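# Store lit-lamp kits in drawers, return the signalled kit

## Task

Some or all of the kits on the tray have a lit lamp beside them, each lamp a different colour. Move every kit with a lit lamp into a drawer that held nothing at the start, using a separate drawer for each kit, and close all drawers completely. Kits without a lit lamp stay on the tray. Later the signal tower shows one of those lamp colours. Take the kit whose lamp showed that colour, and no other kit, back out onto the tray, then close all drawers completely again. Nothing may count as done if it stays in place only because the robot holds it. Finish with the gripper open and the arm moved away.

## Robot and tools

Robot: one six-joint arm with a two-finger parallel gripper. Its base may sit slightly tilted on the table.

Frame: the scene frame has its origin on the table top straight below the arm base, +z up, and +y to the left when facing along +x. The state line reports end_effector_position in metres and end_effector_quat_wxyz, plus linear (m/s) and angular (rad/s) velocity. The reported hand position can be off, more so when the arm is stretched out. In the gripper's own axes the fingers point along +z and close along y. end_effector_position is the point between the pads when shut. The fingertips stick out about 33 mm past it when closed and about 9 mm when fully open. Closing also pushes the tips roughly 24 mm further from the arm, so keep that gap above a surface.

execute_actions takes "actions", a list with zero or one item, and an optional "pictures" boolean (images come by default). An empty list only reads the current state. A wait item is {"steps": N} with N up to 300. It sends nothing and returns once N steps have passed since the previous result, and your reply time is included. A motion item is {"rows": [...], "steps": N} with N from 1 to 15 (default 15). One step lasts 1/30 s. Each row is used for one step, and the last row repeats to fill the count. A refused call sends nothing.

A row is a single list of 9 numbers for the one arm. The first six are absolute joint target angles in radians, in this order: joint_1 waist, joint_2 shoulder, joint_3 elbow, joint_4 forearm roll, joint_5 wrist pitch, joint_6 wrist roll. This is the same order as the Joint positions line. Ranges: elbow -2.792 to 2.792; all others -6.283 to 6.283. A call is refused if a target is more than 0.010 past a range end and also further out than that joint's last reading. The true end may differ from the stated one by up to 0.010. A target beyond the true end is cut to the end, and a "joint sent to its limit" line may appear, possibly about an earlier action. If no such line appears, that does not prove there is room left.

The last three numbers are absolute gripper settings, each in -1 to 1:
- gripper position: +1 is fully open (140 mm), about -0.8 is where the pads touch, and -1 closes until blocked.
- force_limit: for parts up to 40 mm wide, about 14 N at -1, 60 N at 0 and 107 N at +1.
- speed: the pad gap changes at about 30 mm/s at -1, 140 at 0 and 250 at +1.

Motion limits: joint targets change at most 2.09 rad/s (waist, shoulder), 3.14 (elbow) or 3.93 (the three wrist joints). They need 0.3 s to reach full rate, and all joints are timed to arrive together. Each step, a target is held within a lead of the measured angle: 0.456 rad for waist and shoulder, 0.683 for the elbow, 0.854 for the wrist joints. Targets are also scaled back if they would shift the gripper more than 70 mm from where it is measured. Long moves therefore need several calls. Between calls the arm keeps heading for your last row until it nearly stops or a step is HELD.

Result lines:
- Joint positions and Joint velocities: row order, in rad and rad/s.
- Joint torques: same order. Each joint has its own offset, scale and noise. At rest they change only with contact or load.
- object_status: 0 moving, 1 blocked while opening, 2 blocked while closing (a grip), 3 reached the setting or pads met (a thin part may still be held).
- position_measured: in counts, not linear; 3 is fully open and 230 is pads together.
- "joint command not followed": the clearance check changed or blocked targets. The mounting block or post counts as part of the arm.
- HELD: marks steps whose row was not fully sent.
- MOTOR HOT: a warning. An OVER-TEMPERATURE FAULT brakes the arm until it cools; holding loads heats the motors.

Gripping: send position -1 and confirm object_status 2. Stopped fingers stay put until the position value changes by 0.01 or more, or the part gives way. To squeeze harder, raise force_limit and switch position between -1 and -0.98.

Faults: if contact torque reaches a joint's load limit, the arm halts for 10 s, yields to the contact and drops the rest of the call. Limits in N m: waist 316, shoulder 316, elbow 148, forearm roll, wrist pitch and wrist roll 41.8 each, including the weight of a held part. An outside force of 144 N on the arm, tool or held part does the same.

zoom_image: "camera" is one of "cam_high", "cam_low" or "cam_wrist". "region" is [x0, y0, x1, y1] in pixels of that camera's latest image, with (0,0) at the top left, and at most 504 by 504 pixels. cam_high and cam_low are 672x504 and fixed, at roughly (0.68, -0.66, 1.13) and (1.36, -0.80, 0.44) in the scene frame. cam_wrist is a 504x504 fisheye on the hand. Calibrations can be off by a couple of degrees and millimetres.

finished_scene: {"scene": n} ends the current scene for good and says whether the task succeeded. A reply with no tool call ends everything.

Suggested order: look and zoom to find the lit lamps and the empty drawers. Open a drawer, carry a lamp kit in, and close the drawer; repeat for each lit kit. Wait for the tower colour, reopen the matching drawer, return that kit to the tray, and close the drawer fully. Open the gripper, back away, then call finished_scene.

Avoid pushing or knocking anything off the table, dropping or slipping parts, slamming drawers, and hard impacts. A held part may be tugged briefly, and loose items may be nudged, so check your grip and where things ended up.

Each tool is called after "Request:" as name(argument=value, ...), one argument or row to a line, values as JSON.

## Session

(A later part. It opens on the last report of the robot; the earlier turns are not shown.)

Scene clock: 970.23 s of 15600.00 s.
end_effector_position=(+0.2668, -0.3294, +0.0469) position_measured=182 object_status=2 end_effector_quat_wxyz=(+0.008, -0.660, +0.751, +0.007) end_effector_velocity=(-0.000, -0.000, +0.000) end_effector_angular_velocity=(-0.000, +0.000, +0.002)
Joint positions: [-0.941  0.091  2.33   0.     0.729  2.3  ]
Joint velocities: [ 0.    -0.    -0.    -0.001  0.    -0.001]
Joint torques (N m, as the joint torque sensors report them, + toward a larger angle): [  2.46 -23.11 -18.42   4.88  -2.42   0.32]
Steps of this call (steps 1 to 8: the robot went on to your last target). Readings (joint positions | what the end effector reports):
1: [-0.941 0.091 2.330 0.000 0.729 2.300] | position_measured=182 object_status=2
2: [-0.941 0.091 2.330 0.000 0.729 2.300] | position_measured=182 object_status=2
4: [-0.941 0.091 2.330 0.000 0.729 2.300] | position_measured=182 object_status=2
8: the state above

Request:
execute_actions(
  actions=[
    {"rows":[[-0.941,0.07,2.32,0,0.76,2.3,-1,0.5,-0.3],[-0.941,0.07,2.32,0,0.76,2.3,-1,0.5,-0.3],[-0.941,0.07,2.32,0,0.76,2.3,-1,0.5,-0.3],[-0.941,0.03,2.29,0,0.83,2.3,-1,0.5,-0.3],[-0.941,0.03,2.29,0,0.83,2.3,-1,0.5,-0.3],[-0.941,0.03,2.29,0,0.83,2.3,-1,0.5,-0.3],[-0.941,-0.3,2.05,0,1.39,2.6,-1,0.5,-0.3]],"steps":15},
  ],
  pictures=false,
)

Request:
execute_actions(
  actions=[
    {"steps":15},
  ],
  pictures=false,
)

Request:
execute_actions(
  actions=[
    {"rows":[[0.42,-0.2,1.95,0,1.39,5.16,-1,0.5,-0.3]],"steps":15},
  ],
  pictures=false,
)

Request:
execute_actions(
  actions=[
    {"steps":40},
  ],
  pictures=false,
)

Request:
execute_actions(
  actions=[
    {"rows":[[0.42,-0.02,1.82,0,1.34,5.16,-1,0.5,-0.3],[0.42,-0.02,1.82,0,1.34,5.16,-1,0.5,-0.3],[0.42,-0.02,1.82,0,1.34,5.16,-1,0.5,-0.3],[0.42,-0.02,1.82,0,1.34,5.16,-1,0.5,-0.3],[0.42,-0.02,1.82,0,1.34,5.16,-1,0.5,-0.3],[0.42,-0.02,1.82,0,1.34,5.16,-1,0.5,-0.3],[0.42,-0.02,1.82,0,1.34,5.16,-1,0.5,-0.3],[0.42,0.059,1.909,0,1.173,5.16,-1,0.5,-0.3]],"steps":15},
  ],
  pictures=false,
)

Request:
execute_actions(
  actions=[
    {"steps":10},
  ],
)

Scene clock: 982.67 s of 15600.00 s.
end_effector_position=(+0.2622, -0.3269, +0.2086) position_measured=184 object_status=2 end_effector_quat_wxyz=(+0.008, -0.606, +0.795, +0.005) end_effector_velocity=(-0.062, +0.077, +0.498) end_effector_angular_velocity=(-0.019, -0.004, -0.596)
Joint positions: [-0.941 -0.128  2.175 -0.     1.099  2.44 ]
Joint velocities: [-0.001 -0.64  -0.463 -0.     1.076  0.594]
Joint torques (N m, as the joint torque sensors report them, + toward a larger angle): [ -0.71 -26.45 -34.33   4.04   0.14  -0.09]
Steps of this call (steps 1 to 15: the robot went on to your last target; steps 16 to 90: nothing new was sent; then 8.93 s passed at rest; steps 91 to 105: all 15 steps of this action). Readings (joint positions | what the end effector reports):
91: [-0.941 0.091 2.330 -0.000 0.729 2.300] | position_measured=182 object_status=2
92: [-0.941 0.088 2.329 -0.000 0.733 2.300] | position_measured=182 object_status=2
94: [-0.941 0.073 2.321 -0.000 0.756 2.300] | position_measured=184 object_status=2
98: [-0.941 0.027 2.288 -0.000 0.836 2.303] | position_measured=184 object_status=2
105: the state above

Scene clock: 983.17 s of 15600.00 s.
end_effector_position=(+0.2334, -0.2884, +0.3424) position_measured=184 object_status=2 end_effector_quat_wxyz=(+0.007, -0.540, +0.841, +0.004) end_effector_velocity=(-0.000, +0.001, +0.000) end_effector_angular_velocity=(-0.000, -0.000, +0.001)
Joint positions: [-0.941 -0.3    2.05  -0.     1.39   2.6  ]
Joint velocities: [ 0.    -0.002  0.    -0.     0.001 -0.001]
Joint torques (N m, as the joint torque sensors report them, + toward a larger angle): [ -0.82 -12.16 -41.22   4.71   0.18   0.12]
Steps of this call (steps 1 to 15: the robot went on to your last target). Readings (joint positions | what the end effector reports):
1: [-0.941 -0.150 2.159 -0.000 1.135 2.460] | position_measured=184 object_status=2
2: [-0.941 -0.171 2.144 -0.000 1.171 2.479] | position_measured=184 object_status=2
4: [-0.941 -0.213 2.113 -0.000 1.243 2.519] | position_measured=184 object_status=2
8: [-0.941 -0.289 2.058 -0.000 1.370 2.589] | position_measured=184 object_status=2
15: the state above

Scene clock: 983.67 s of 15600.00 s.
end_effector_position=(+0.3597, -0.1919, +0.3557) position_measured=184 object_status=2 end_effector_quat_wxyz=(+0.007, -0.381, +0.924, +0.005) end_effector_velocity=(+0.240, +0.343, +0.021) end_effector_angular_velocity=(+0.010, +0.012, -0.890)
Joint positions: [-0.532 -0.235  1.985 -0.     1.39   3.368]
Joint velocities: [ 1.031  0.093 -0.093  0.     0.001  1.921]
Joint torques (N m, as the joint torque sensors report them, + toward a larger angle): [ -0.43 -20.69 -38.77   4.58   0.26   0.06]
Steps of this call (steps 1 to 15: all 15 steps of this action). Readings (joint positions | what the end effector reports):
1: [-0.941 -0.300 2.050 -0.000 1.390 2.600] | position_measured=184 object_status=2
2: [-0.938 -0.299 2.050 -0.000 1.390 2.606] | position_measured=184 object_status=2
4: [-0.911 -0.293 2.043 -0.000 1.390 2.658] | position_measured=184 object_status=2
8: [-0.778 -0.266 2.016 -0.000 1.390 2.907] | position_measured=184 object_status=2
15: the state above

Scene clock: 985.00 s of 15600.00 s.
end_effector_position=(+0.3796, +0.1895, +0.3662) position_measured=184 object_status=2 end_effector_quat_wxyz=(+0.004, +0.029, +1.000, +0.008) end_effector_velocity=(+0.001, -0.001, +0.000) end_effector_angular_velocity=(-0.000, -0.000, -0.002)
Joint positions: [ 0.42 -0.2   1.95 -0.    1.39  5.16]
Joint velocities: [-0.002  0.    -0.    -0.     0.     0.   ]
Joint torques (N m, as the joint torque sensors report them, + toward a larger angle): [ -1.57 -20.17 -40.87   4.42  -0.05   0.08]
Steps of this call (steps 1 to 40: the robot went on to your last target). Readings (joint positions | what the end effector reports):
1: [-0.497 -0.232 1.982 -0.000 1.390 3.434] | position_measured=184 object_status=2
2: [-0.462 -0.229 1.979 -0.000 1.390 3.499] | position_measured=184 object_status=2
4: [-0.393 -0.224 1.974 -0.000 1.390 3.629] | position_measured=184 object_status=2
8: [-0.255 -0.217 1.967 -0.000 1.390 3.886] | position_measured=184 object_status=2
40: the state above

Scene clock: 985.50 s of 15600.00 s.
end_effector_position=(+0.4947, +0.2380, +0.2658) position_measured=184 object_status=2 end_effector_quat_wxyz=(+0.003, +0.029, +1.000, +0.008) end_effector_velocity=(+0.030, +0.014, -0.185) end_effector_angular_velocity=(-0.010, +0.025, +0.000)
Joint positions: [ 0.42   0.055  1.906 -0.     1.18   5.16 ]
Joint velocities: [-0.     0.183  0.163 -0.    -0.318 -0.   ]
Joint torques (N m, as the joint torque sensors report them, + toward a larger angle): [  3.52 -90.15 -58.85   6.51   0.37   0.18]
Steps of this call (steps 1 to 15: all 15 steps of this action). Readings (joint positions | what the end effector reports):
1: [0.420 -0.200 1.950 -0.000 1.390 5.160] | position_measured=184 object_status=2
2: [0.420 -0.197 1.948 -0.000 1.390 5.160] | position_measured=184 object_status=2
4: [0.420 -0.170 1.928 -0.000 1.382 5.160] | position_measured=184 object_status=2
8: [0.420 -0.062 1.850 -0.000 1.352 5.160] | position_measured=184 object_status=2
15: the state above

Scene clock: 985.83 s of 15600.00 s.
end_effector_position=(+0.4959, +0.2386, +0.2626) position_measured=184 object_status=2 end_effector_quat_wxyz=(+0.004, +0.029, +1.000, +0.008) end_effector_velocity=(-0.000, -0.000, -0.001) end_effector_angular_velocity=(-0.001, +0.002, +0.000)
Joint positions: [ 0.42   0.059  1.909 -0.     1.173  5.16 ]
Joint velocities: [ 0.     0.001  0.    -0.     0.001 -0.   ]
Joint torques (N m, as the joint torque sensors report them, + toward a larger angle): [ -0.55 -44.34 -38.29   4.19   0.09   0.13]
Steps of this call (steps 1 to 10: the robot went on to your last target). Readings (joint positions | what the end effector reports):
1: [0.420 0.059 1.909 -0.000 1.175 5.160] | position_measured=184 object_status=2
2: [0.420 0.059 1.909 -0.000 1.174 5.160] | position_measured=184 object_status=2
4: [0.420 0.059 1.909 -0.000 1.173 5.160] | position_measured=184 object_status=2
8: [0.420 0.059 1.909 -0.000 1.173 5.160] | position_measured=184 object_status=2
10: the state above
camera_calibration (this result's frames):
cam_wrist: T_world_to_cam=[[-0.0617545, 0.997381, 0.0376559, -0.220652], [0.88457, 0.0372166, 0.464921, -0.560138], [0.462302, 0.0620203, -0.884551, 0.175013], [0, 0, 0, 1]] pos_world=[0.400946, 0.230066, 0.423536]

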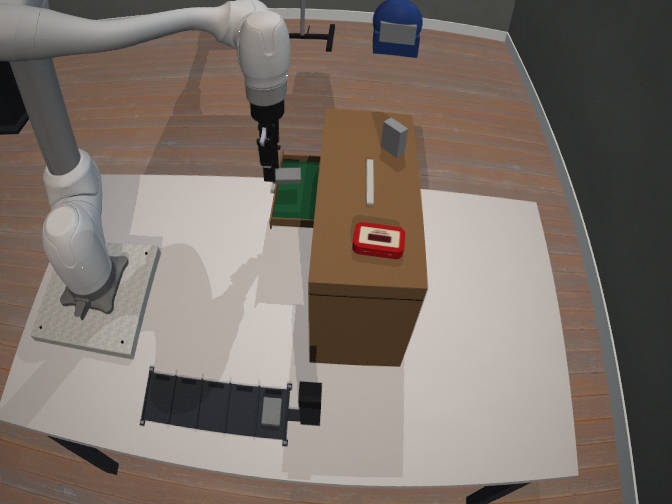

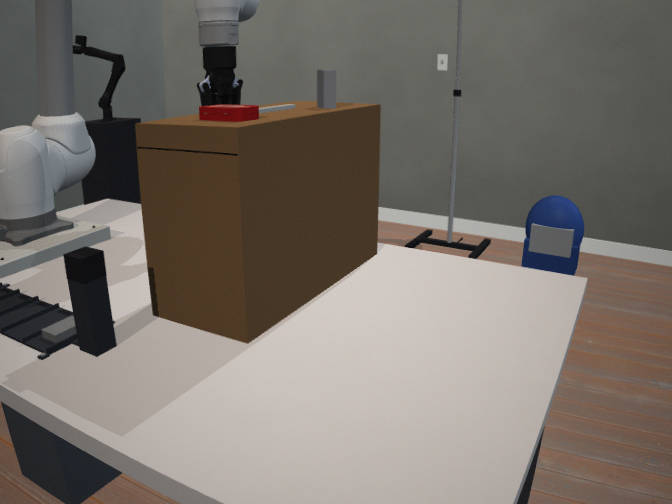

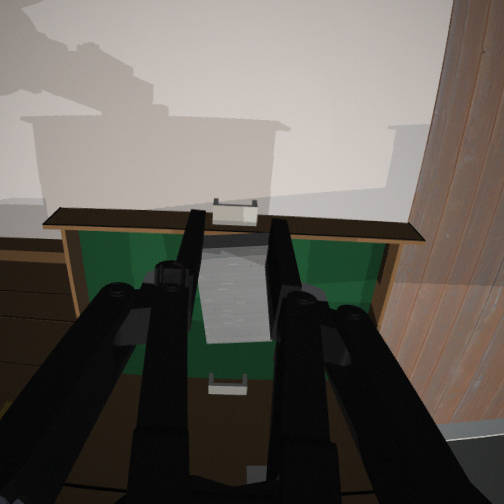

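Request:
execute_actions(
  actions=[
    {"rows":[[0.412,0.075,1.891,0,1.175,5.15,-1,0.5,-0.3],[0.412,0.075,1.891,0,1.175,5.15,-1,0.5,-0.3],[0.412,0.075,1.891,0,1.175,5.15,-1,0.5,-0.3],[0.412,0.075,1.891,0,1.175,5.15,-1,0.5,-0.3],[0.412,0.088,1.912,0,1.141,5.15,-1,0.5,-0.3],[0.412,0.088,1.912,0,1.141,5.15,-1,0.5,-0.3],[0.412,0.088,1.912,0,1.141,5.15,-1,0.5,-0.3],[0.412,0.088,1.912,0,1.141,5.15,-1,0.5,-0.3],[0.412,0.101,1.933,0,1.107,5.15,-1,0.5,-0.3]],"steps":15},
  ],
)

Scene clock: 1000.57 s of 15600.00 s.
end_effector_position=(+0.5097, +0.2396, +0.2324) position_measured=184 object_status=2 end_effector_quat_wxyz=(+0.006, +0.028, +1.000, +0.009) end_effector_velocity=(+0.000, -0.000, +0.000) end_effector_angular_velocity=(-0.000, -0.001, -0.000)
Joint positions: [ 0.412  0.097  1.926 -0.     1.113  5.15 ]
Joint velocities: [-0. -0. -0. -0. -0.  0.]
Joint torques (N m, as the joint torque sensors report them, + toward a larger angle): [  5.74 -35.54 -30.02   9.23  -2.31   0.01]
FORCE FAULT: contact force on the arm reached its limit, and the arm stopped for 10 seconds. The contact can be on any part of the arm, not only on its tool. The arm's remaining commands of this call were not run. The arm holds still and accepts commands again. Move the arm away from the contact; if what it grips holds it there, let go first. Pushing or pulling that hard again can fault the arm again.
The stop began at step 103 of this call (marked STOPPED below). From that step on the arm followed nothing that you had sent. 3 steps, steps kept back included, did not run and will not run. Nothing is kept back now, and the robot has no last target.
Steps of this call (steps 1 to 15: the robot went on to your last target; steps 16 to 90: nothing new was sent; then 1.30 s passed at rest; steps 91 to 102: the first 12 steps of this action; steps 103 to 403: the stop). Readings (joint positions | what the end effector reports):
91: [0.420 0.059 1.909 -0.000 1.173 5.160] | position_measured=184 object_status=2
92: [0.419 0.062 1.906 -0.000 1.173 5.158] | position_measured=184 object_status=2
94: [0.413 0.074 1.893 -0.000 1.174 5.151] | position_measured=184 object_status=2
98: [0.412 0.087 1.910 -0.000 1.145 5.150] | position_measured=184 object_status=2
103: [0.412 0.098 1.927 -0.000 1.113 5.150] | position_measured=184 object_status=2 STOPPED
403: the state above
camera_calibration (this result's frames):
cam_wrist: T_world_to_cam=[[-0.0637624, 0.997202, 0.0390283, -0.218979], [0.882514, 0.0380835, 0.468742, -0.558389], [0.465944, 0.0643312, -0.882472, 0.139039], [0, 0, 0, 1]] pos_world=[0.414039, 0.230687, 0.392985]

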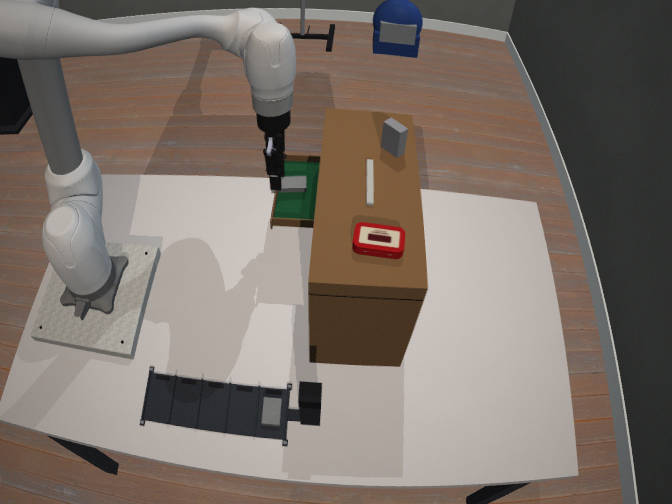

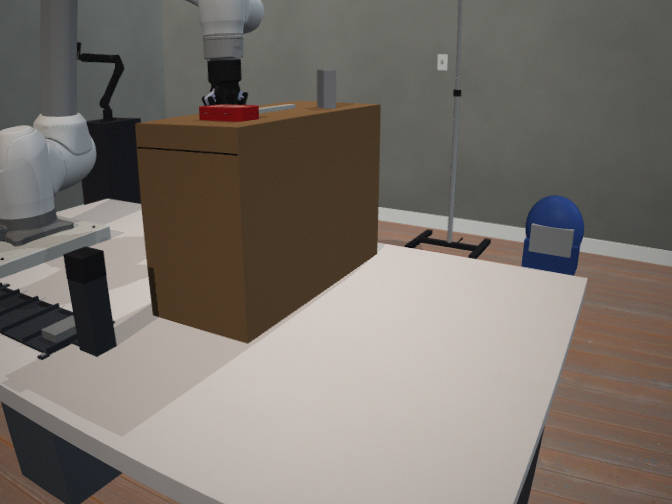

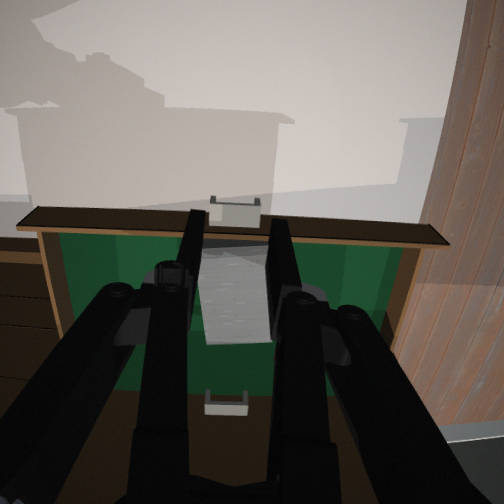

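Request:
execute_actions(
  actions=[
    {"rows":[[0.412,0.088,1.912,0,1.141,5.15,-1,0.5,-0.3],[0.412,0.088,1.912,0,1.141,5.15,-1,0.5,-0.3],[0.412,0.088,1.912,0,1.141,5.15,-1,0.5,-0.3],[0.412,0.088,1.912,0,1.141,5.15,-1,0.5,-0.3],[0.405,0.106,1.891,0,1.143,5.14,-1,0.5,-0.3],[0.405,0.106,1.891,0,1.143,5.14,-1,0.5,-0.3],[0.405,0.106,1.891,0,1.143,5.14,-1,0.5,-0.3],[0.405,0.106,1.891,0,1.143,5.14,-1,0.5,-0.3],[0.405,0.112,1.901,0,1.127,5.14,-1,0.5,-0.3],[0.405,0.112,1.901,0,1.127,5.14,-1,0.5,-0.3],[0.405,0.112,1.901,0,1.127,5.14,-1,0.5,-0.3],[0.405,0.116,1.908,0,1.116,5.14,-1,0.5,-0.3]],"steps":15},
  ],
)

Scene clock: 1011.07 s of 15600.00 s.
end_effector_position=(+0.5210, +0.2399, +0.2318) position_measured=184 object_status=2 end_effector_quat_wxyz=(+0.005, +0.026, +1.000, +0.008) end_effector_velocity=(+0.007, +0.003, -0.001) end_effector_angular_velocity=(+0.009, -0.023, +0.000)
Joint positions: [ 0.405  0.116  1.907 -0.     1.117  5.14 ]
Joint velocities: [ 0.     0.001  0.002  0.    -0.027 -0.001]
Joint torques (N m, as the joint torque sensors report them, + toward a larger angle): [  0.79 -29.19 -19.91   5.48  -1.74   0.07]
Steps of this call (steps 1 to 90: nothing new was sent; then 7.00 s passed at rest; steps 91 to 105: all 15 steps of this action). Readings (joint positions | what the end effector reports):
91: [0.412 0.097 1.926 -0.000 1.113 5.150] | position_measured=184 object_status=2
92: [0.412 0.096 1.924 -0.000 1.118 5.150] | position_measured=184 object_status=2
94: [0.412 0.089 1.913 -0.000 1.138 5.150] | position_measured=184 object_status=2
98: [0.406 0.104 1.893 -0.000 1.143 5.141] | position_measured=184 object_status=2
105: the state above
camera_calibration (this result's frames):
cam_wrist: T_world_to_cam=[[-0.0667688, 0.997045, 0.0379998, -0.21665], [0.883724, 0.0414132, 0.466172, -0.568921], [0.46322, 0.064707, -0.883878, 0.134886], [0, 0, 0, 1]] pos_world=[0.425822, 0.230842, 0.39267]

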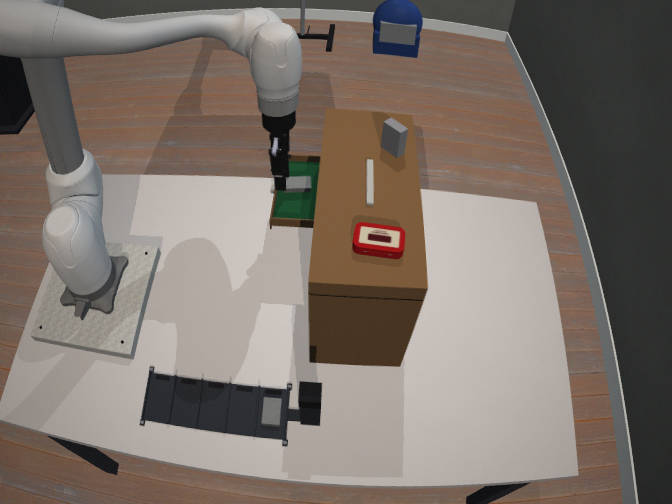

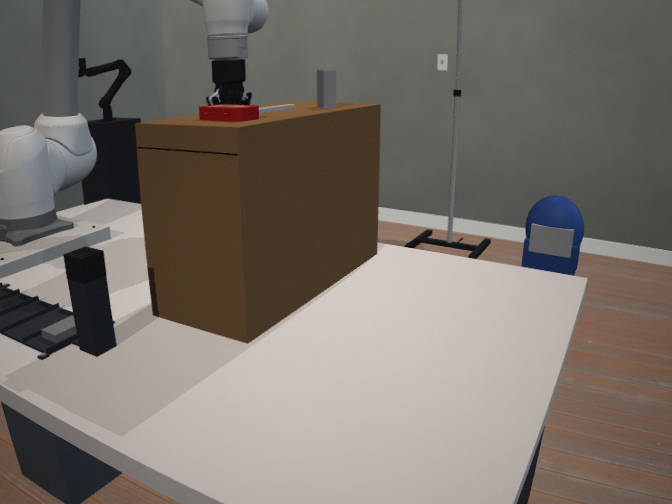

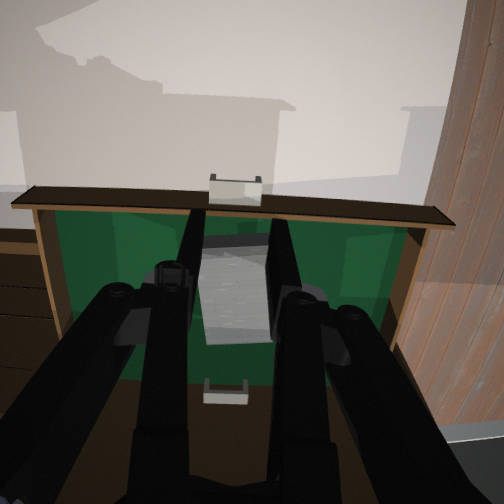

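Request:
execute_actions(
  actions=[
    {"rows":[[0.405,0.112,1.901,0,1.127,5.14,-1,0.5,-0.3],[0.405,0.112,1.901,0,1.127,5.14,-1,0.5,-0.3],[0.405,0.112,1.901,0,1.127,5.14,-1,0.5,-0.3],[0.401,0.122,1.89,0,1.128,5.135,-1,0.5,-0.3],[0.401,0.122,1.89,0,1.128,5.135,-1,0.5,-0.3],[0.401,0.122,1.89,0,1.128,5.135,-1,0.5,-0.3],[0.401,0.122,1.89,0,1.128,5.135,-1,0.5,-0.3],[0.401,0.126,1.897,0,1.117,5.135,-1,0.5,-0.3],[0.401,0.126,1.897,0,1.117,5.135,-1,0.5,-0.3],[0.401,0.126,1.897,0,1.117,5.135,-1,0.5,-0.3],[0.401,0.129,1.902,0,1.109,5.135,-1,0.5,-0.3]],"steps":15},
  ],
)

Scene clock: 1016.73 s of 15600.00 s.
end_effector_position=(+0.5276, +0.2401, +0.2268) position_measured=184 object_status=2 end_effector_quat_wxyz=(+0.004, +0.026, +1.000, +0.008) end_effector_velocity=(+0.001, +0.000, -0.001) end_effector_angular_velocity=(+0.002, -0.003, -0.001)
Joint positions: [0.401 0.129 1.902 0.    1.109 5.135]
Joint velocities: [-0.001  0.001  0.001  0.    -0.006 -0.   ]
Joint torques (N m, as the joint torque sensors report them, + toward a larger angle): [ -0.95 -51.34 -37.4    4.15   0.06   0.07]
Steps of this call (steps 1 to 15: the robot went on to your last target; steps 16 to 90: nothing new was sent; then 2.17 s passed at rest; steps 91 to 105: all 15 steps of this action). Readings (joint positions | what the end effector reports):
91: [0.405 0.116 1.908 0.000 1.116 5.140] | position_measured=184 object_status=2
92: [0.405 0.115 1.906 0.000 1.120 5.140] | position_measured=184 object_status=2
94: [0.405 0.113 1.902 0.000 1.126 5.140] | position_measured=184 object_status=2
98: [0.401 0.122 1.890 0.000 1.128 5.135] | position_measured=184 object_status=2
105: the state above
camera_calibration (this result's frames):
cam_wrist: T_world_to_cam=[[-0.0676131, 0.996988, 0.0379992, -0.215757], [0.88394, 0.042197, 0.465693, -0.572614], [0.462686, 0.0650759, -0.88413, 0.127568], [0, 0, 0, 1]] pos_world=[0.432544, 0.230968, 0.387648]

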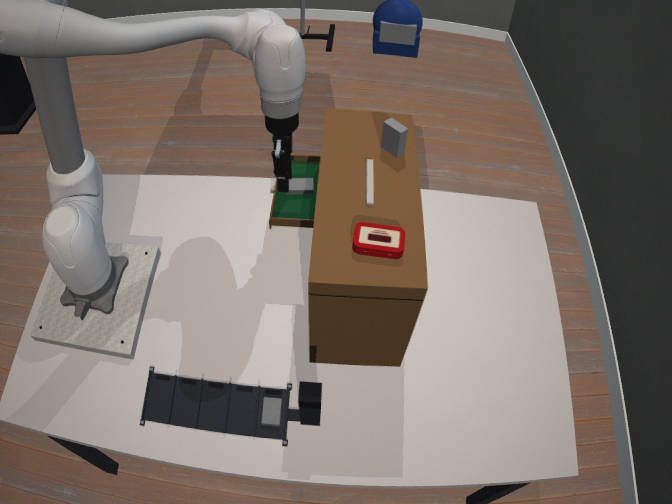

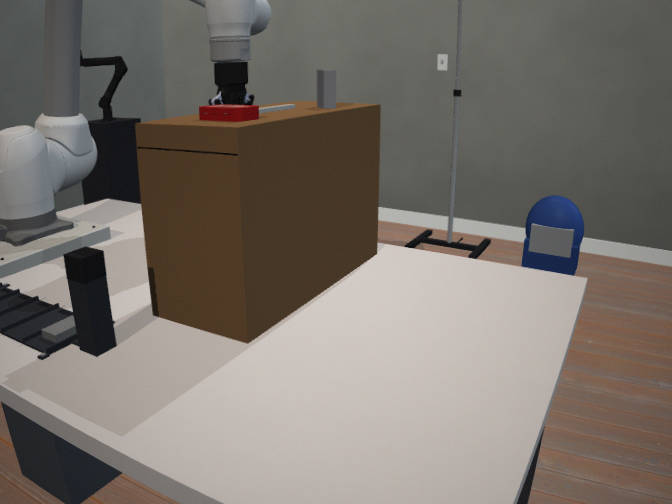

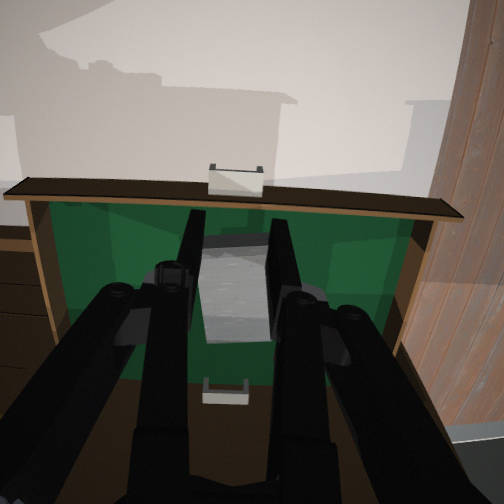

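Request:
execute_actions(
  actions=[
    {"rows":[[0.401,0.132,1.908,0,1.1,5.135,-1,0.5,-0.3],[0.401,0.132,1.908,0,1.1,5.135,-1,0.5,-0.3],[0.401,0.132,1.908,0,1.1,5.135,-1,0.5,-0.3],[0.401,0.132,1.908,0,1.1,5.135,-1,0.5,-0.3],[0.401,0.135,1.914,0,1.091,5.135,-1,0.5,-0.3],[0.401,0.135,1.914,0,1.091,5.135,-1,0.5,-0.3],[0.401,0.135,1.914,0,1.091,5.135,-1,0.5,-0.3],[0.401,0.135,1.914,0,1.091,5.135,-1,0.5,-0.3],[0.401,0.138,1.92,0,1.082,5.135,-1,0.5,-0.3]],"steps":15},
  ],
)

Scene clock: 1021.00 s of 15600.00 s.
end_effector_position=(+0.5269, +0.2399, +0.2131) position_measured=184 object_status=2 end_effector_quat_wxyz=(+0.005, +0.026, +1.000, +0.008) end_effector_velocity=(-0.003, -0.001, -0.003) end_effector_angular_velocity=(-0.003, +0.007, +0.001)
Joint positions: [ 0.401  0.138  1.919 -0.     1.082  5.135]
Joint velocities: [0.001 0.002 0.005 0.    0.001 0.   ]
Joint torques (N m, as the joint torque sensors report them, + toward a larger angle): [ 0.56 16.29 21.45  5.21  1.63 -0.04]
Steps of this call (steps 1 to 15: the robot went on to your last target; steps 16 to 90: nothing new was sent; then 0.77 s passed at rest; steps 91 to 105: all 15 steps of this action). Readings (joint positions | what the end effector reports):
91: [0.401 0.129 1.902 -0.000 1.109 5.135] | position_measured=184 object_status=2
92: [0.401 0.130 1.904 -0.000 1.105 5.135] | position_measured=184 object_status=2
94: [0.401 0.132 1.908 -0.000 1.101 5.135] | position_measured=184 object_status=2
98: [0.401 0.135 1.914 -0.000 1.092 5.135] | position_measured=184 object_status=2
105: the state above
camera_calibration (this result's frames):
cam_wrist: T_world_to_cam=[[-0.067756, 0.996972, 0.0381623, -0.215063], [0.883355, 0.0421659, 0.466804, -0.565573], [0.463781, 0.0653397, -0.883537, 0.115056], [0, 0, 0, 1]] pos_world=[0.431669, 0.230742, 0.373875]

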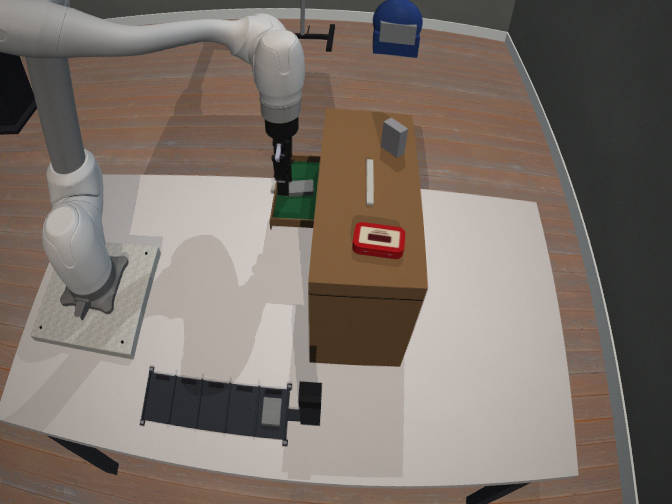

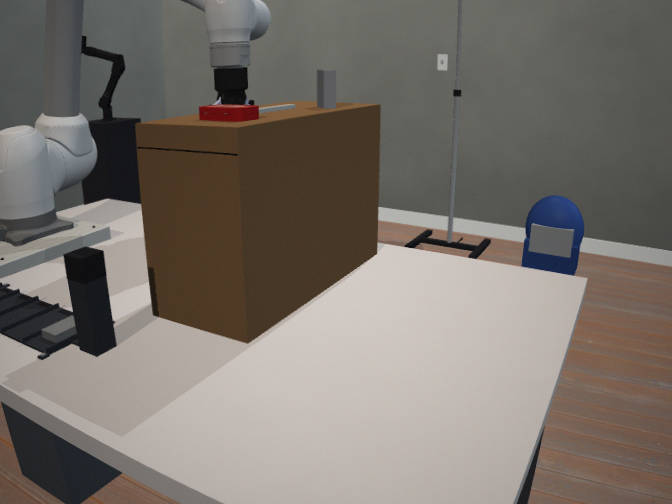

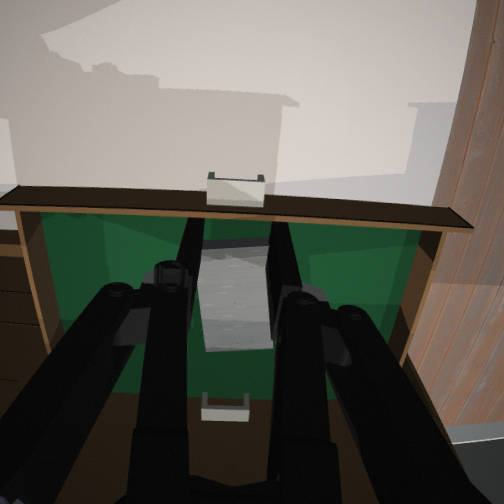

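Floor contact. Release and lift.

Request:
execute_actions(
  actions=[
    {"rows":[[0.401,0.134,1.912,0,1.094,5.135,-1,0.5,-0.3],[0.401,0.134,1.912,0,1.094,5.135,-1,0.5,-0.3],[0.401,0.134,1.912,0,1.094,5.135,-0.25,0.5,-0.2],[0.401,0.134,1.912,0,1.094,5.135,-0.25,0.5,-0.2],[0.401,0.134,1.912,0,1.094,5.135,-0.25,0.5,-0.2],[0.401,0.134,1.912,0,1.094,5.135,-0.25,0.5,-0.2],[0.401,0.134,1.912,0,1.094,5.135,-0.25,0.5,-0.2],[0.401,0.134,1.912,0,1.094,5.135,-0.25,0.5,-0.2],[0.401,0.134,1.912,0,1.094,5.135,-0.25,0.5,-0.2],[0.401,0.134,1.912,0,1.094,5.135,-0.25,0.5,-0.2],[0.405,0.09,1.86,0,1.19,5.14,-0.25,0.5,-0.2]],"steps":15},
  ],
  pictures=false,
)

Request:
execute_actions(
  actions=[
    {"rows":[[0.405,0.09,1.86,0,1.19,5.14,-0.25,0.5,0],[0.405,0.09,1.86,0,1.19,5.14,-0.25,0.5,0],[0.405,0.09,1.86,0,1.19,5.14,-0.25,0.5,0],[0.405,0.09,1.86,0,1.19,5.14,-0.25,0.5,0],[0.405,0.09,1.86,0,1.19,5.14,-0.25,0.5,0],[0.46,-0.13,2.04,0,1.23,5.18,-1,0.5,0]],"steps":15},
  ],
  pictures=false,
)

Request:
execute_actions(
  actions=[
    {"steps":15},
  ],
)

Scene clock: 1032.00 s of 15600.00 s.
end_effector_position=(+0.5289, +0.2407, +0.2159) position_measured=184 object_status=2 end_effector_quat_wxyz=(+0.007, +0.026, +1.000, +0.009) end_effector_velocity=(-0.000, -0.000, -0.000) end_effector_angular_velocity=(-0.000, +0.001, +0.000)
Joint positions: [ 0.401  0.136  1.915 -0.     1.082  5.135]
Joint velocities: [ 0.     0.    -0.     0.     0.001 -0.   ]
Joint torques (N m, as the joint torque sensors report them, + toward a larger angle): [  1.4  -36.67 -26.94   5.79  -0.62   0.09]
FORCE FAULT: contact force on the arm reached its limit, and the arm stopped for 10 seconds. The contact can be on any part of the arm, not only on its tool. The arm's remaining commands of this call were not run. The arm holds still and accepts commands again. Move the arm away from the contact; if what it grips holds it there, let go first. Pushing or pulling that hard again can fault the arm again.
The stop began at step 30 of this call (marked STOPPED below). From that step on the arm followed nothing that you had sent. 15 steps, steps kept back included, did not run and will not run. Nothing is kept back now, and the robot has no last target.
Steps of this call (steps 1 to 15: the robot went on to your last target; steps 16 to 29: nothing new was sent; steps 30 to 330: the stop). Readings (joint positions | what the end effector reports):
1: [0.401 0.138 1.919 -0.000 1.082 5.135] | position_measured=184 object_status=2
2: [0.401 0.138 1.919 -0.000 1.082 5.135] | position_measured=184 object_status=2
4: [0.401 0.138 1.920 -0.000 1.082 5.135] | position_measured=184 object_status=2
8: [0.401 0.138 1.920 -0.000 1.082 5.135] | position_measured=184 object_status=2
30: [0.401 0.137 1.917 -0.000 1.082 5.135] | position_measured=184 object_status=2 STOPPED
330: the state above

Scene clock: 1032.03 s of 15600.00 s.
end_effector_position=(+0.5289, +0.2407, +0.2160) position_measured=184 object_status=2 end_effector_quat_wxyz=(+0.008, +0.026, +1.000, +0.009) end_effector_velocity=(+0.000, +0.000, +0.001) end_effector_angular_velocity=(+0.000, -0.001, +0.000)
Joint positions: [ 0.401  0.136  1.915 -0.     1.082  5.135]
Joint velocities: [ 0.001 -0.001 -0.001 -0.     0.001  0.   ]
Joint torques (N m, as the joint torque sensors report them, + toward a larger angle): [  2.12 -37.16 -27.79   5.75  -0.55   0.02]
A stop began in an earlier call of the same reply, so what this call sent did not run. Send another action.
Steps of this call (step 1: nothing new was sent). Readings (joint positions | what the end effector reports):
1: the state above

Scene clock: 1032.07 s of 15600.00 s.
end_effector_position=(+0.5289, +0.2407, +0.2160) position_measured=184 object_status=2 end_effector_quat_wxyz=(+0.008, +0.026, +1.000, +0.009) end_effector_velocity=(-0.000, -0.000, -0.000) end_effector_angular_velocity=(-0.000, +0.001, -0.001)
Joint positions: [ 0.401  0.136  1.915 -0.     1.082  5.135]
Joint velocities: [-0.001  0.     0.     0.     0.    -0.   ]
Joint torques (N m, as the joint torque sensors report them, + toward a larger angle): [  1.29 -36.56 -27.56   5.57  -0.65   0.08]
A stop began in an earlier call of the same reply, so what this call sent did not run. Send another action.
Steps of this call (step 1: nothing new was sent). Readings (joint positions | what the end effector reports):
1: the state above
camera_calibration (this result's frames):
cam_wrist: T_world_to_cam=[[-0.067877, 0.996898, 0.0398294, -0.21608], [0.880967, 0.0411502, 0.471384, -0.568232], [0.468283, 0.0670845, -0.881028, 0.113269], [0, 0, 0, 1]] pos_world=[0.432886, 0.231194, 0.376255]

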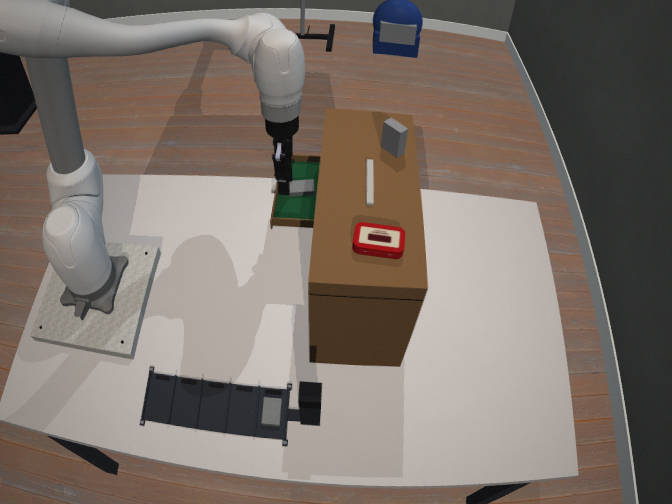

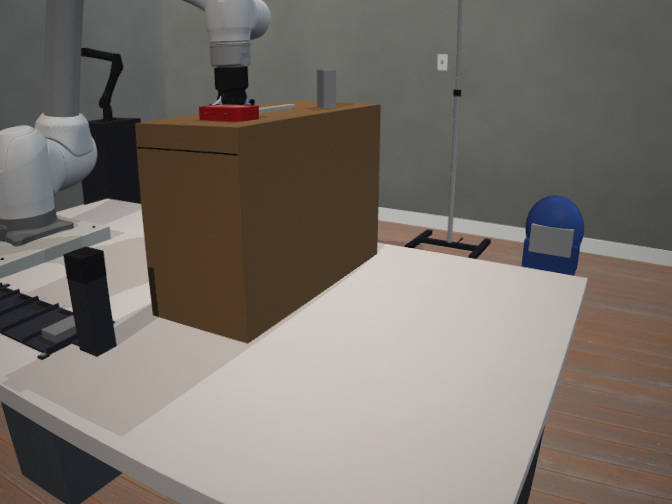

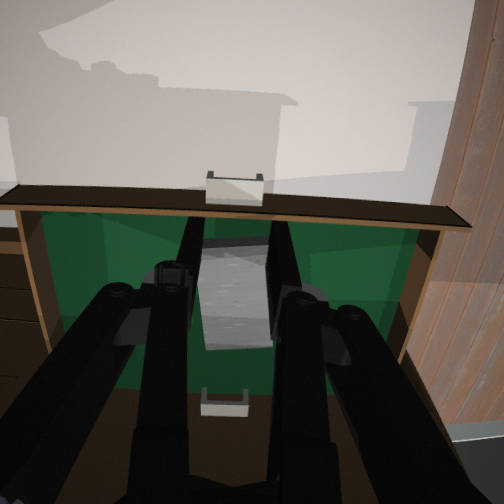

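Request:
execute_actions(
  actions=[
    {"rows":[[0.401,0.134,1.911,0,1.088,5.135,-0.25,0.5,-0.2],[0.401,0.134,1.911,0,1.088,5.135,-0.25,0.5,-0.2],[0.401,0.134,1.911,0,1.088,5.135,-0.25,0.5,-0.2],[0.401,0.134,1.911,0,1.088,5.135,-0.25,0.5,-0.2],[0.401,0.134,1.911,0,1.088,5.135,-0.25,0.5,-0.2],[0.401,0.134,1.911,0,1.088,5.135,-0.25,0.5,-0.2],[0.401,0.134,1.911,0,1.088,5.135,-0.25,0.5,-0.2],[0.401,0.134,1.911,0,1.088,5.135,-0.25,0.5,-0.2],[0.405,0.09,1.86,0,1.19,5.14,-0.25,0.5,-0.2]],"steps":15},
  ],
  pictures=false,
)

Request:
execute_actions(
  actions=[
    {"rows":[[0.405,0.09,1.86,0,1.19,5.14,-0.25,0.5,0],[0.405,0.09,1.86,0,1.19,5.14,-0.25,0.5,0],[0.405,0.09,1.86,0,1.19,5.14,-0.25,0.5,0],[0.42,-0.12,2.04,0,1.22,5.15,-1,0.5,0]],"steps":15},
  ],
  pictures=false,
)

Request:
execute_actions(
  actions=[
    {"steps":15},
  ],
)

Scene clock: 1036.77 s of 15600.00 s.
end_effector_position=(+0.5215, +0.2395, +0.2709) position_measured=160 object_status=3 end_effector_quat_wxyz=(+0.005, +0.026, +1.000, +0.008) end_effector_velocity=(-0.010, -0.004, -0.000) end_effector_angular_velocity=(-0.012, +0.030, -0.001)
Joint positions: [ 0.405  0.09   1.86  -0.     1.189  5.14 ]
Joint velocities: [ 0.001  0.     0.    -0.     0.033  0.003]
Joint torques (N m, as the joint torque sensors report them, + toward a larger angle): [ -5.74 -15.1  -24.13   2.51   0.15   0.07]
Steps of this call (steps 1 to 90: nothing new was sent; then 1.20 s passed at rest; steps 91 to 105: all 15 steps of this action). Readings (joint positions | what the end effector reports):
91: [0.401 0.136 1.915 -0.000 1.082 5.135] | position_measured=184 object_status=0
92: [0.401 0.135 1.914 -0.000 1.084 5.135] | position_measured=184 object_status=0
94: [0.401 0.134 1.912 -0.000 1.088 5.135] | position_measured=169 object_status=0
98: [0.401 0.134 1.911 -0.000 1.088 5.135] | position_measured=160 object_status=0
105: the state above

Scene clock: 1037.27 s of 15600.00 s.
end_effector_position=(+0.4038, +0.2004, +0.2828) position_measured=234 object_status=0 end_effector_quat_wxyz=(+0.004, +0.024, +1.000, +0.008) end_effector_velocity=(-0.072, -0.024, -0.002) end_effector_angular_velocity=(+0.000, +0.000, +0.006)
Joint positions: [ 0.42  -0.118  2.038 -0.     1.22   5.15 ]
Joint velocities: [ 0.011 -0.128  0.111  0.     0.017  0.006]
Joint torques (N m, as the joint torque sensors report them, + toward a larger angle): [-11.75   5.88 -45.31   4.88  -0.87   0.25]
Steps of this call (steps 1 to 15: all 15 steps of this action). Readings (joint positions | what the end effector reports):
1: [0.405 0.090 1.860 -0.000 1.190 5.140] | position_measured=160 object_status=3
2: [0.405 0.090 1.860 -0.000 1.190 5.140] | position_measured=160 object_status=3
4: [0.405 0.090 1.860 -0.000 1.190 5.140] | position_measured=160 object_status=0
8: [0.409 0.034 1.908 -0.000 1.198 5.143] | position_measured=185 object_status=0
15: the state above

Scene clock: 1037.77 s of 15600.00 s.
end_effector_position=(+0.4026, +0.1999, +0.2828) position_measured=234 object_status=3 end_effector_quat_wxyz=(+0.004, +0.024, +1.000, +0.008) end_effector_velocity=(-0.000, +0.000, +0.000) end_effector_angular_velocity=(+0.001, -0.001, +0.000)
Joint positions: [ 0.42 -0.12  2.04 -0.    1.22  5.15]
Joint velocities: [ 0.001 -0.001  0.     0.    -0.001  0.001]
Joint torques (N m, as the joint torque sensors report them, + toward a larger angle): [ -1.76 -27.15 -38.96   4.24   0.1    0.08]
Steps of this call (steps 1 to 15: the robot went on to your last target). Readings (joint positions | what the end effector reports):
1: [0.420 -0.120 2.040 -0.000 1.220 5.150] | position_measured=234 object_status=0
2: [0.420 -0.120 2.040 -0.000 1.220 5.150] | position_measured=234 object_status=0
4: [0.420 -0.120 2.040 -0.000 1.220 5.150] | position_measured=234 object_status=0
8: [0.420 -0.120 2.040 -0.000 1.220 5.150] | position_measured=234 object_status=3
15: the state above
The arm was judged still, so your last target was given up. Only a new action makes it travel on or press farther. Fingers that are still opening or closing keep moving.
camera_calibration (this result's frames):
cam_wrist: T_world_to_cam=[[-0.0717279, 0.996706, 0.0378407, -0.184558], [0.883711, 0.0459127, 0.465775, -0.487216], [0.462503, 0.0668493, -0.884094, 0.237262], [0, 0, 0, 1]] pos_world=[0.307586, 0.190458, 0.443679]

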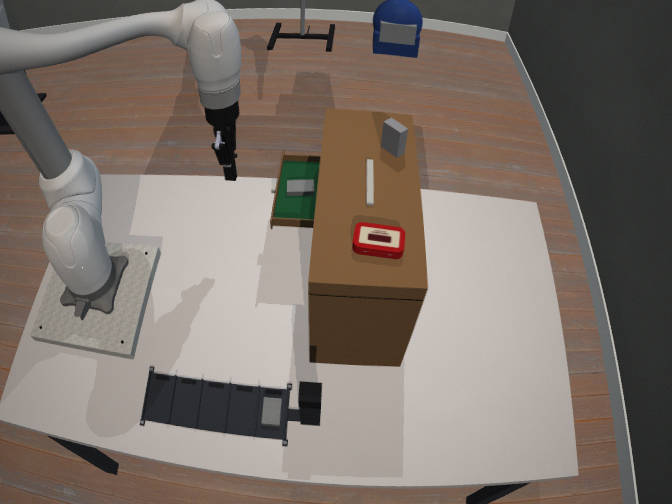

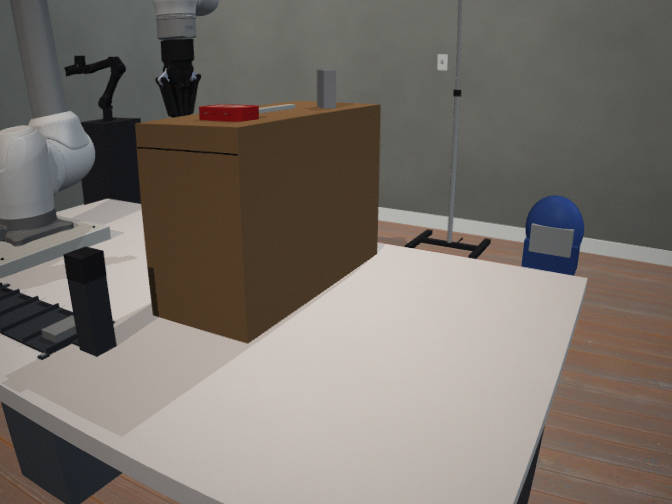

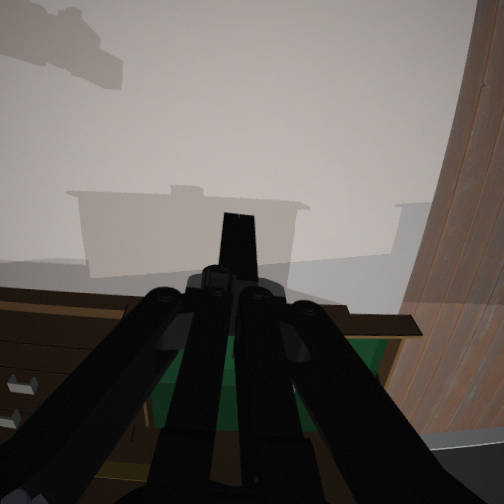

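Request:
execute_actions(
  actions=[
    {"rows":[[0.87,-0.42,2.4,-1.17,0.8,3.29,-0.1,0.3,0]],"steps":15},
  ],
  pictures=false,
)

Request:
execute_actions(
  actions=[
    {"steps":22},
  ],
  pictures=false,
)

Request:
execute_actions(
  actions=[
    {"rows":[[0.87,-0.2,2.5,-1.33,0.62,3.45,-0.1,0.3,0],[0.87,-0.2,2.5,-1.33,0.62,3.45,-0.1,0.3,0],[0.87,-0.2,2.5,-1.33,0.62,3.45,-0.1,0.3,0],[0.87,-0.2,2.5,-1.33,0.62,3.45,-0.1,0.3,0],[0.87,-0.2,2.5,-1.33,0.62,3.45,-0.1,0.3,0],[0.87,-0.2,2.5,-1.33,0.62,3.45,-0.1,0.3,0],[0.87,-0.2,2.5,-1.33,0.62,3.45,-0.1,0.3,0],[0.87,-0.2,2.5,-1.33,0.62,3.45,-0.1,0.3,0],[0.8,-0.135,2.49,-1.41,0.56,3.505,-0.1,0.3,0],[0.8,-0.135,2.49,-1.41,0.56,3.505,-0.1,0.3,0],[0.8,-0.135,2.49,-1.41,0.56,3.505,-0.1,0.3,0],[0.8,-0.135,2.49,-1.41,0.56,3.505,-0.1,0.3,0],[0.772,-0.117,2.473,-1.424,0.538,3.503,-0.1,0.3,0]],"steps":15},
  ],
)

Scene clock: 1045.33 s of 15600.00 s.
end_effector_position=(+0.4229, +0.1766, +0.3311) position_measured=141 object_status=0 end_effector_quat_wxyz=(-0.162, +0.771, -0.480, +0.387) end_effector_velocity=(+0.053, +0.104, +0.187) end_effector_angular_velocity=(-3.500, -0.561, +3.618)
Joint positions: [ 0.813 -0.381  2.354 -0.965  0.854  4.009]
Joint velocities: [ 0.414 -0.278  0.333 -1.469 -0.387 -3.639]
Joint torques (N m, as the joint torque sensors report them, + toward a larger angle): [ -7.96   7.25 -43.3    2.26  -0.39   0.25]
Steps of this call (steps 1 to 90: nothing new was sent; then 4.07 s passed at rest; steps 91 to 105: all 15 steps of this action). Readings (joint positions | what the end effector reports):
91: [0.420 -0.120 2.040 0.000 1.220 5.150] | position_measured=234 object_status=0
92: [0.422 -0.122 2.042 -0.005 1.218 5.145] | position_measured=234 object_status=0
94: [0.450 -0.140 2.064 -0.058 1.192 5.092] | position_measured=216 object_status=0
98: [0.594 -0.236 2.179 -0.336 1.057 4.814] | position_measured=186 object_status=0
105: the state above

Scene clock: 1046.07 s of 15600.00 s.
end_effector_position=(+0.4261, +0.1960, +0.3573) position_measured=141 object_status=3 end_effector_quat_wxyz=(-0.019, +0.871, -0.075, +0.485) end_effector_velocity=(+0.000, -0.001, -0.000) end_effector_angular_velocity=(-0.002, +0.000, -0.003)
Joint positions: [ 0.87 -0.42  2.4  -1.17  0.8   3.29]
Joint velocities: [-0.001  0.     0.     0.     0.003  0.   ]
Joint torques (N m, as the joint torque sensors report them, + toward a larger angle): [ -1.82   4.73 -37.99   0.09   0.11  -0.04]
Steps of this call (steps 1 to 22: the robot went on to your last target). Readings (joint positions | what the end effector reports):
1: [0.825 -0.390 2.364 -1.010 0.842 3.886] | position_measured=141 object_status=0
2: [0.836 -0.397 2.372 -1.047 0.832 3.767] | position_measured=141 object_status=0
4: [0.852 -0.408 2.385 -1.106 0.817 3.563] | position_measured=141 object_status=0
8: [0.869 -0.419 2.399 -1.166 0.801 3.325] | position_measured=141 object_status=3
22: the state above

Scene clock: 1046.57 s of 15600.00 s.
end_effector_position=(+0.4519, +0.2404, +0.1936) position_measured=141 object_status=3 end_effector_quat_wxyz=(-0.004, +0.909, +0.004, +0.417) end_effector_velocity=(+0.192, -0.023, -0.083) end_effector_angular_velocity=(+0.012, +0.128, -0.083)
Joint positions: [ 0.795 -0.133  2.486 -1.409  0.556  3.501]
Joint velocities: [-0.494  0.356 -0.15  -0.322 -0.373  0.121]
Joint torques (N m, as the joint torque sensors report them, + toward a larger angle): [  5.74 -30.57 -37.58   0.05   0.62   0.22]
Steps of this call (steps 1 to 15: all 15 steps of this action). Readings (joint positions | what the end effector reports):
1: [0.870 -0.420 2.400 -1.170 0.800 3.290] | position_measured=141 object_status=3
2: [0.870 -0.417 2.401 -1.172 0.797 3.292] | position_measured=141 object_status=3
4: [0.870 -0.390 2.414 -1.193 0.775 3.312] | position_measured=141 object_status=3
8: [0.870 -0.290 2.459 -1.264 0.694 3.384] | position_measured=141 object_status=3
15: the state above
camera_calibration (this result's frames):
cam_wrist: T_world_to_cam=[[0.0703487, -0.992391, 0.101046, 0.183771], [-0.922444, -0.103274, -0.372065, 0.52315], [0.37967, -0.0670346, -0.92269, 0.209992], [0, 0, 0, 1]] pos_world=[0.389921, 0.250477, 0.369834]

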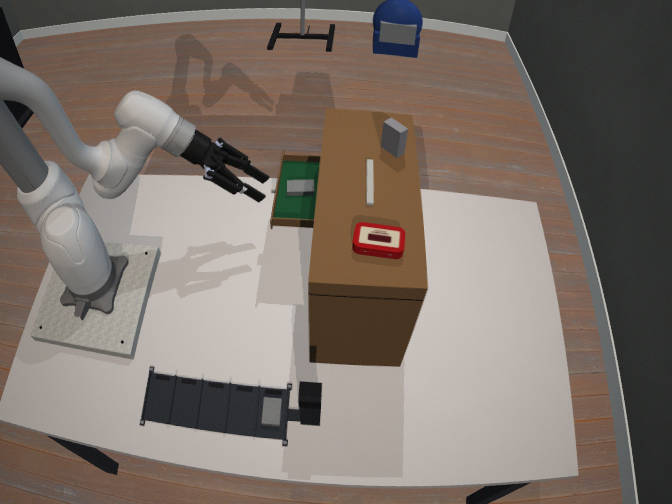

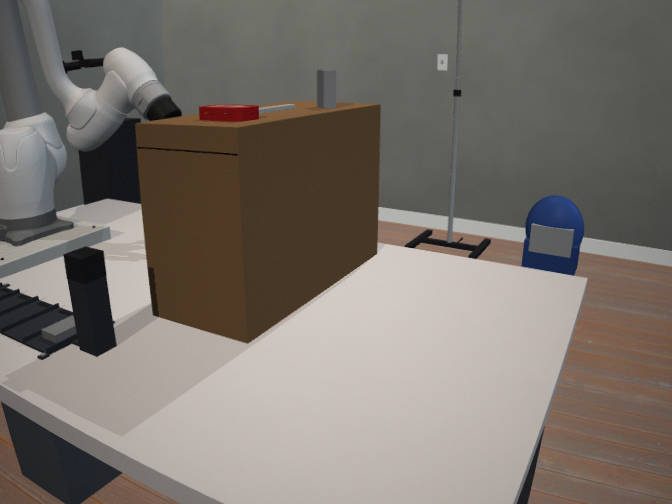

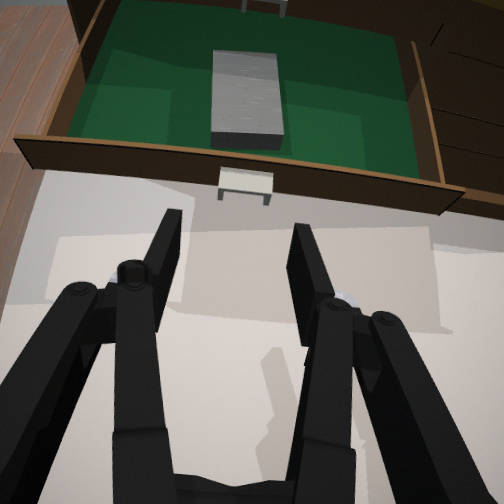

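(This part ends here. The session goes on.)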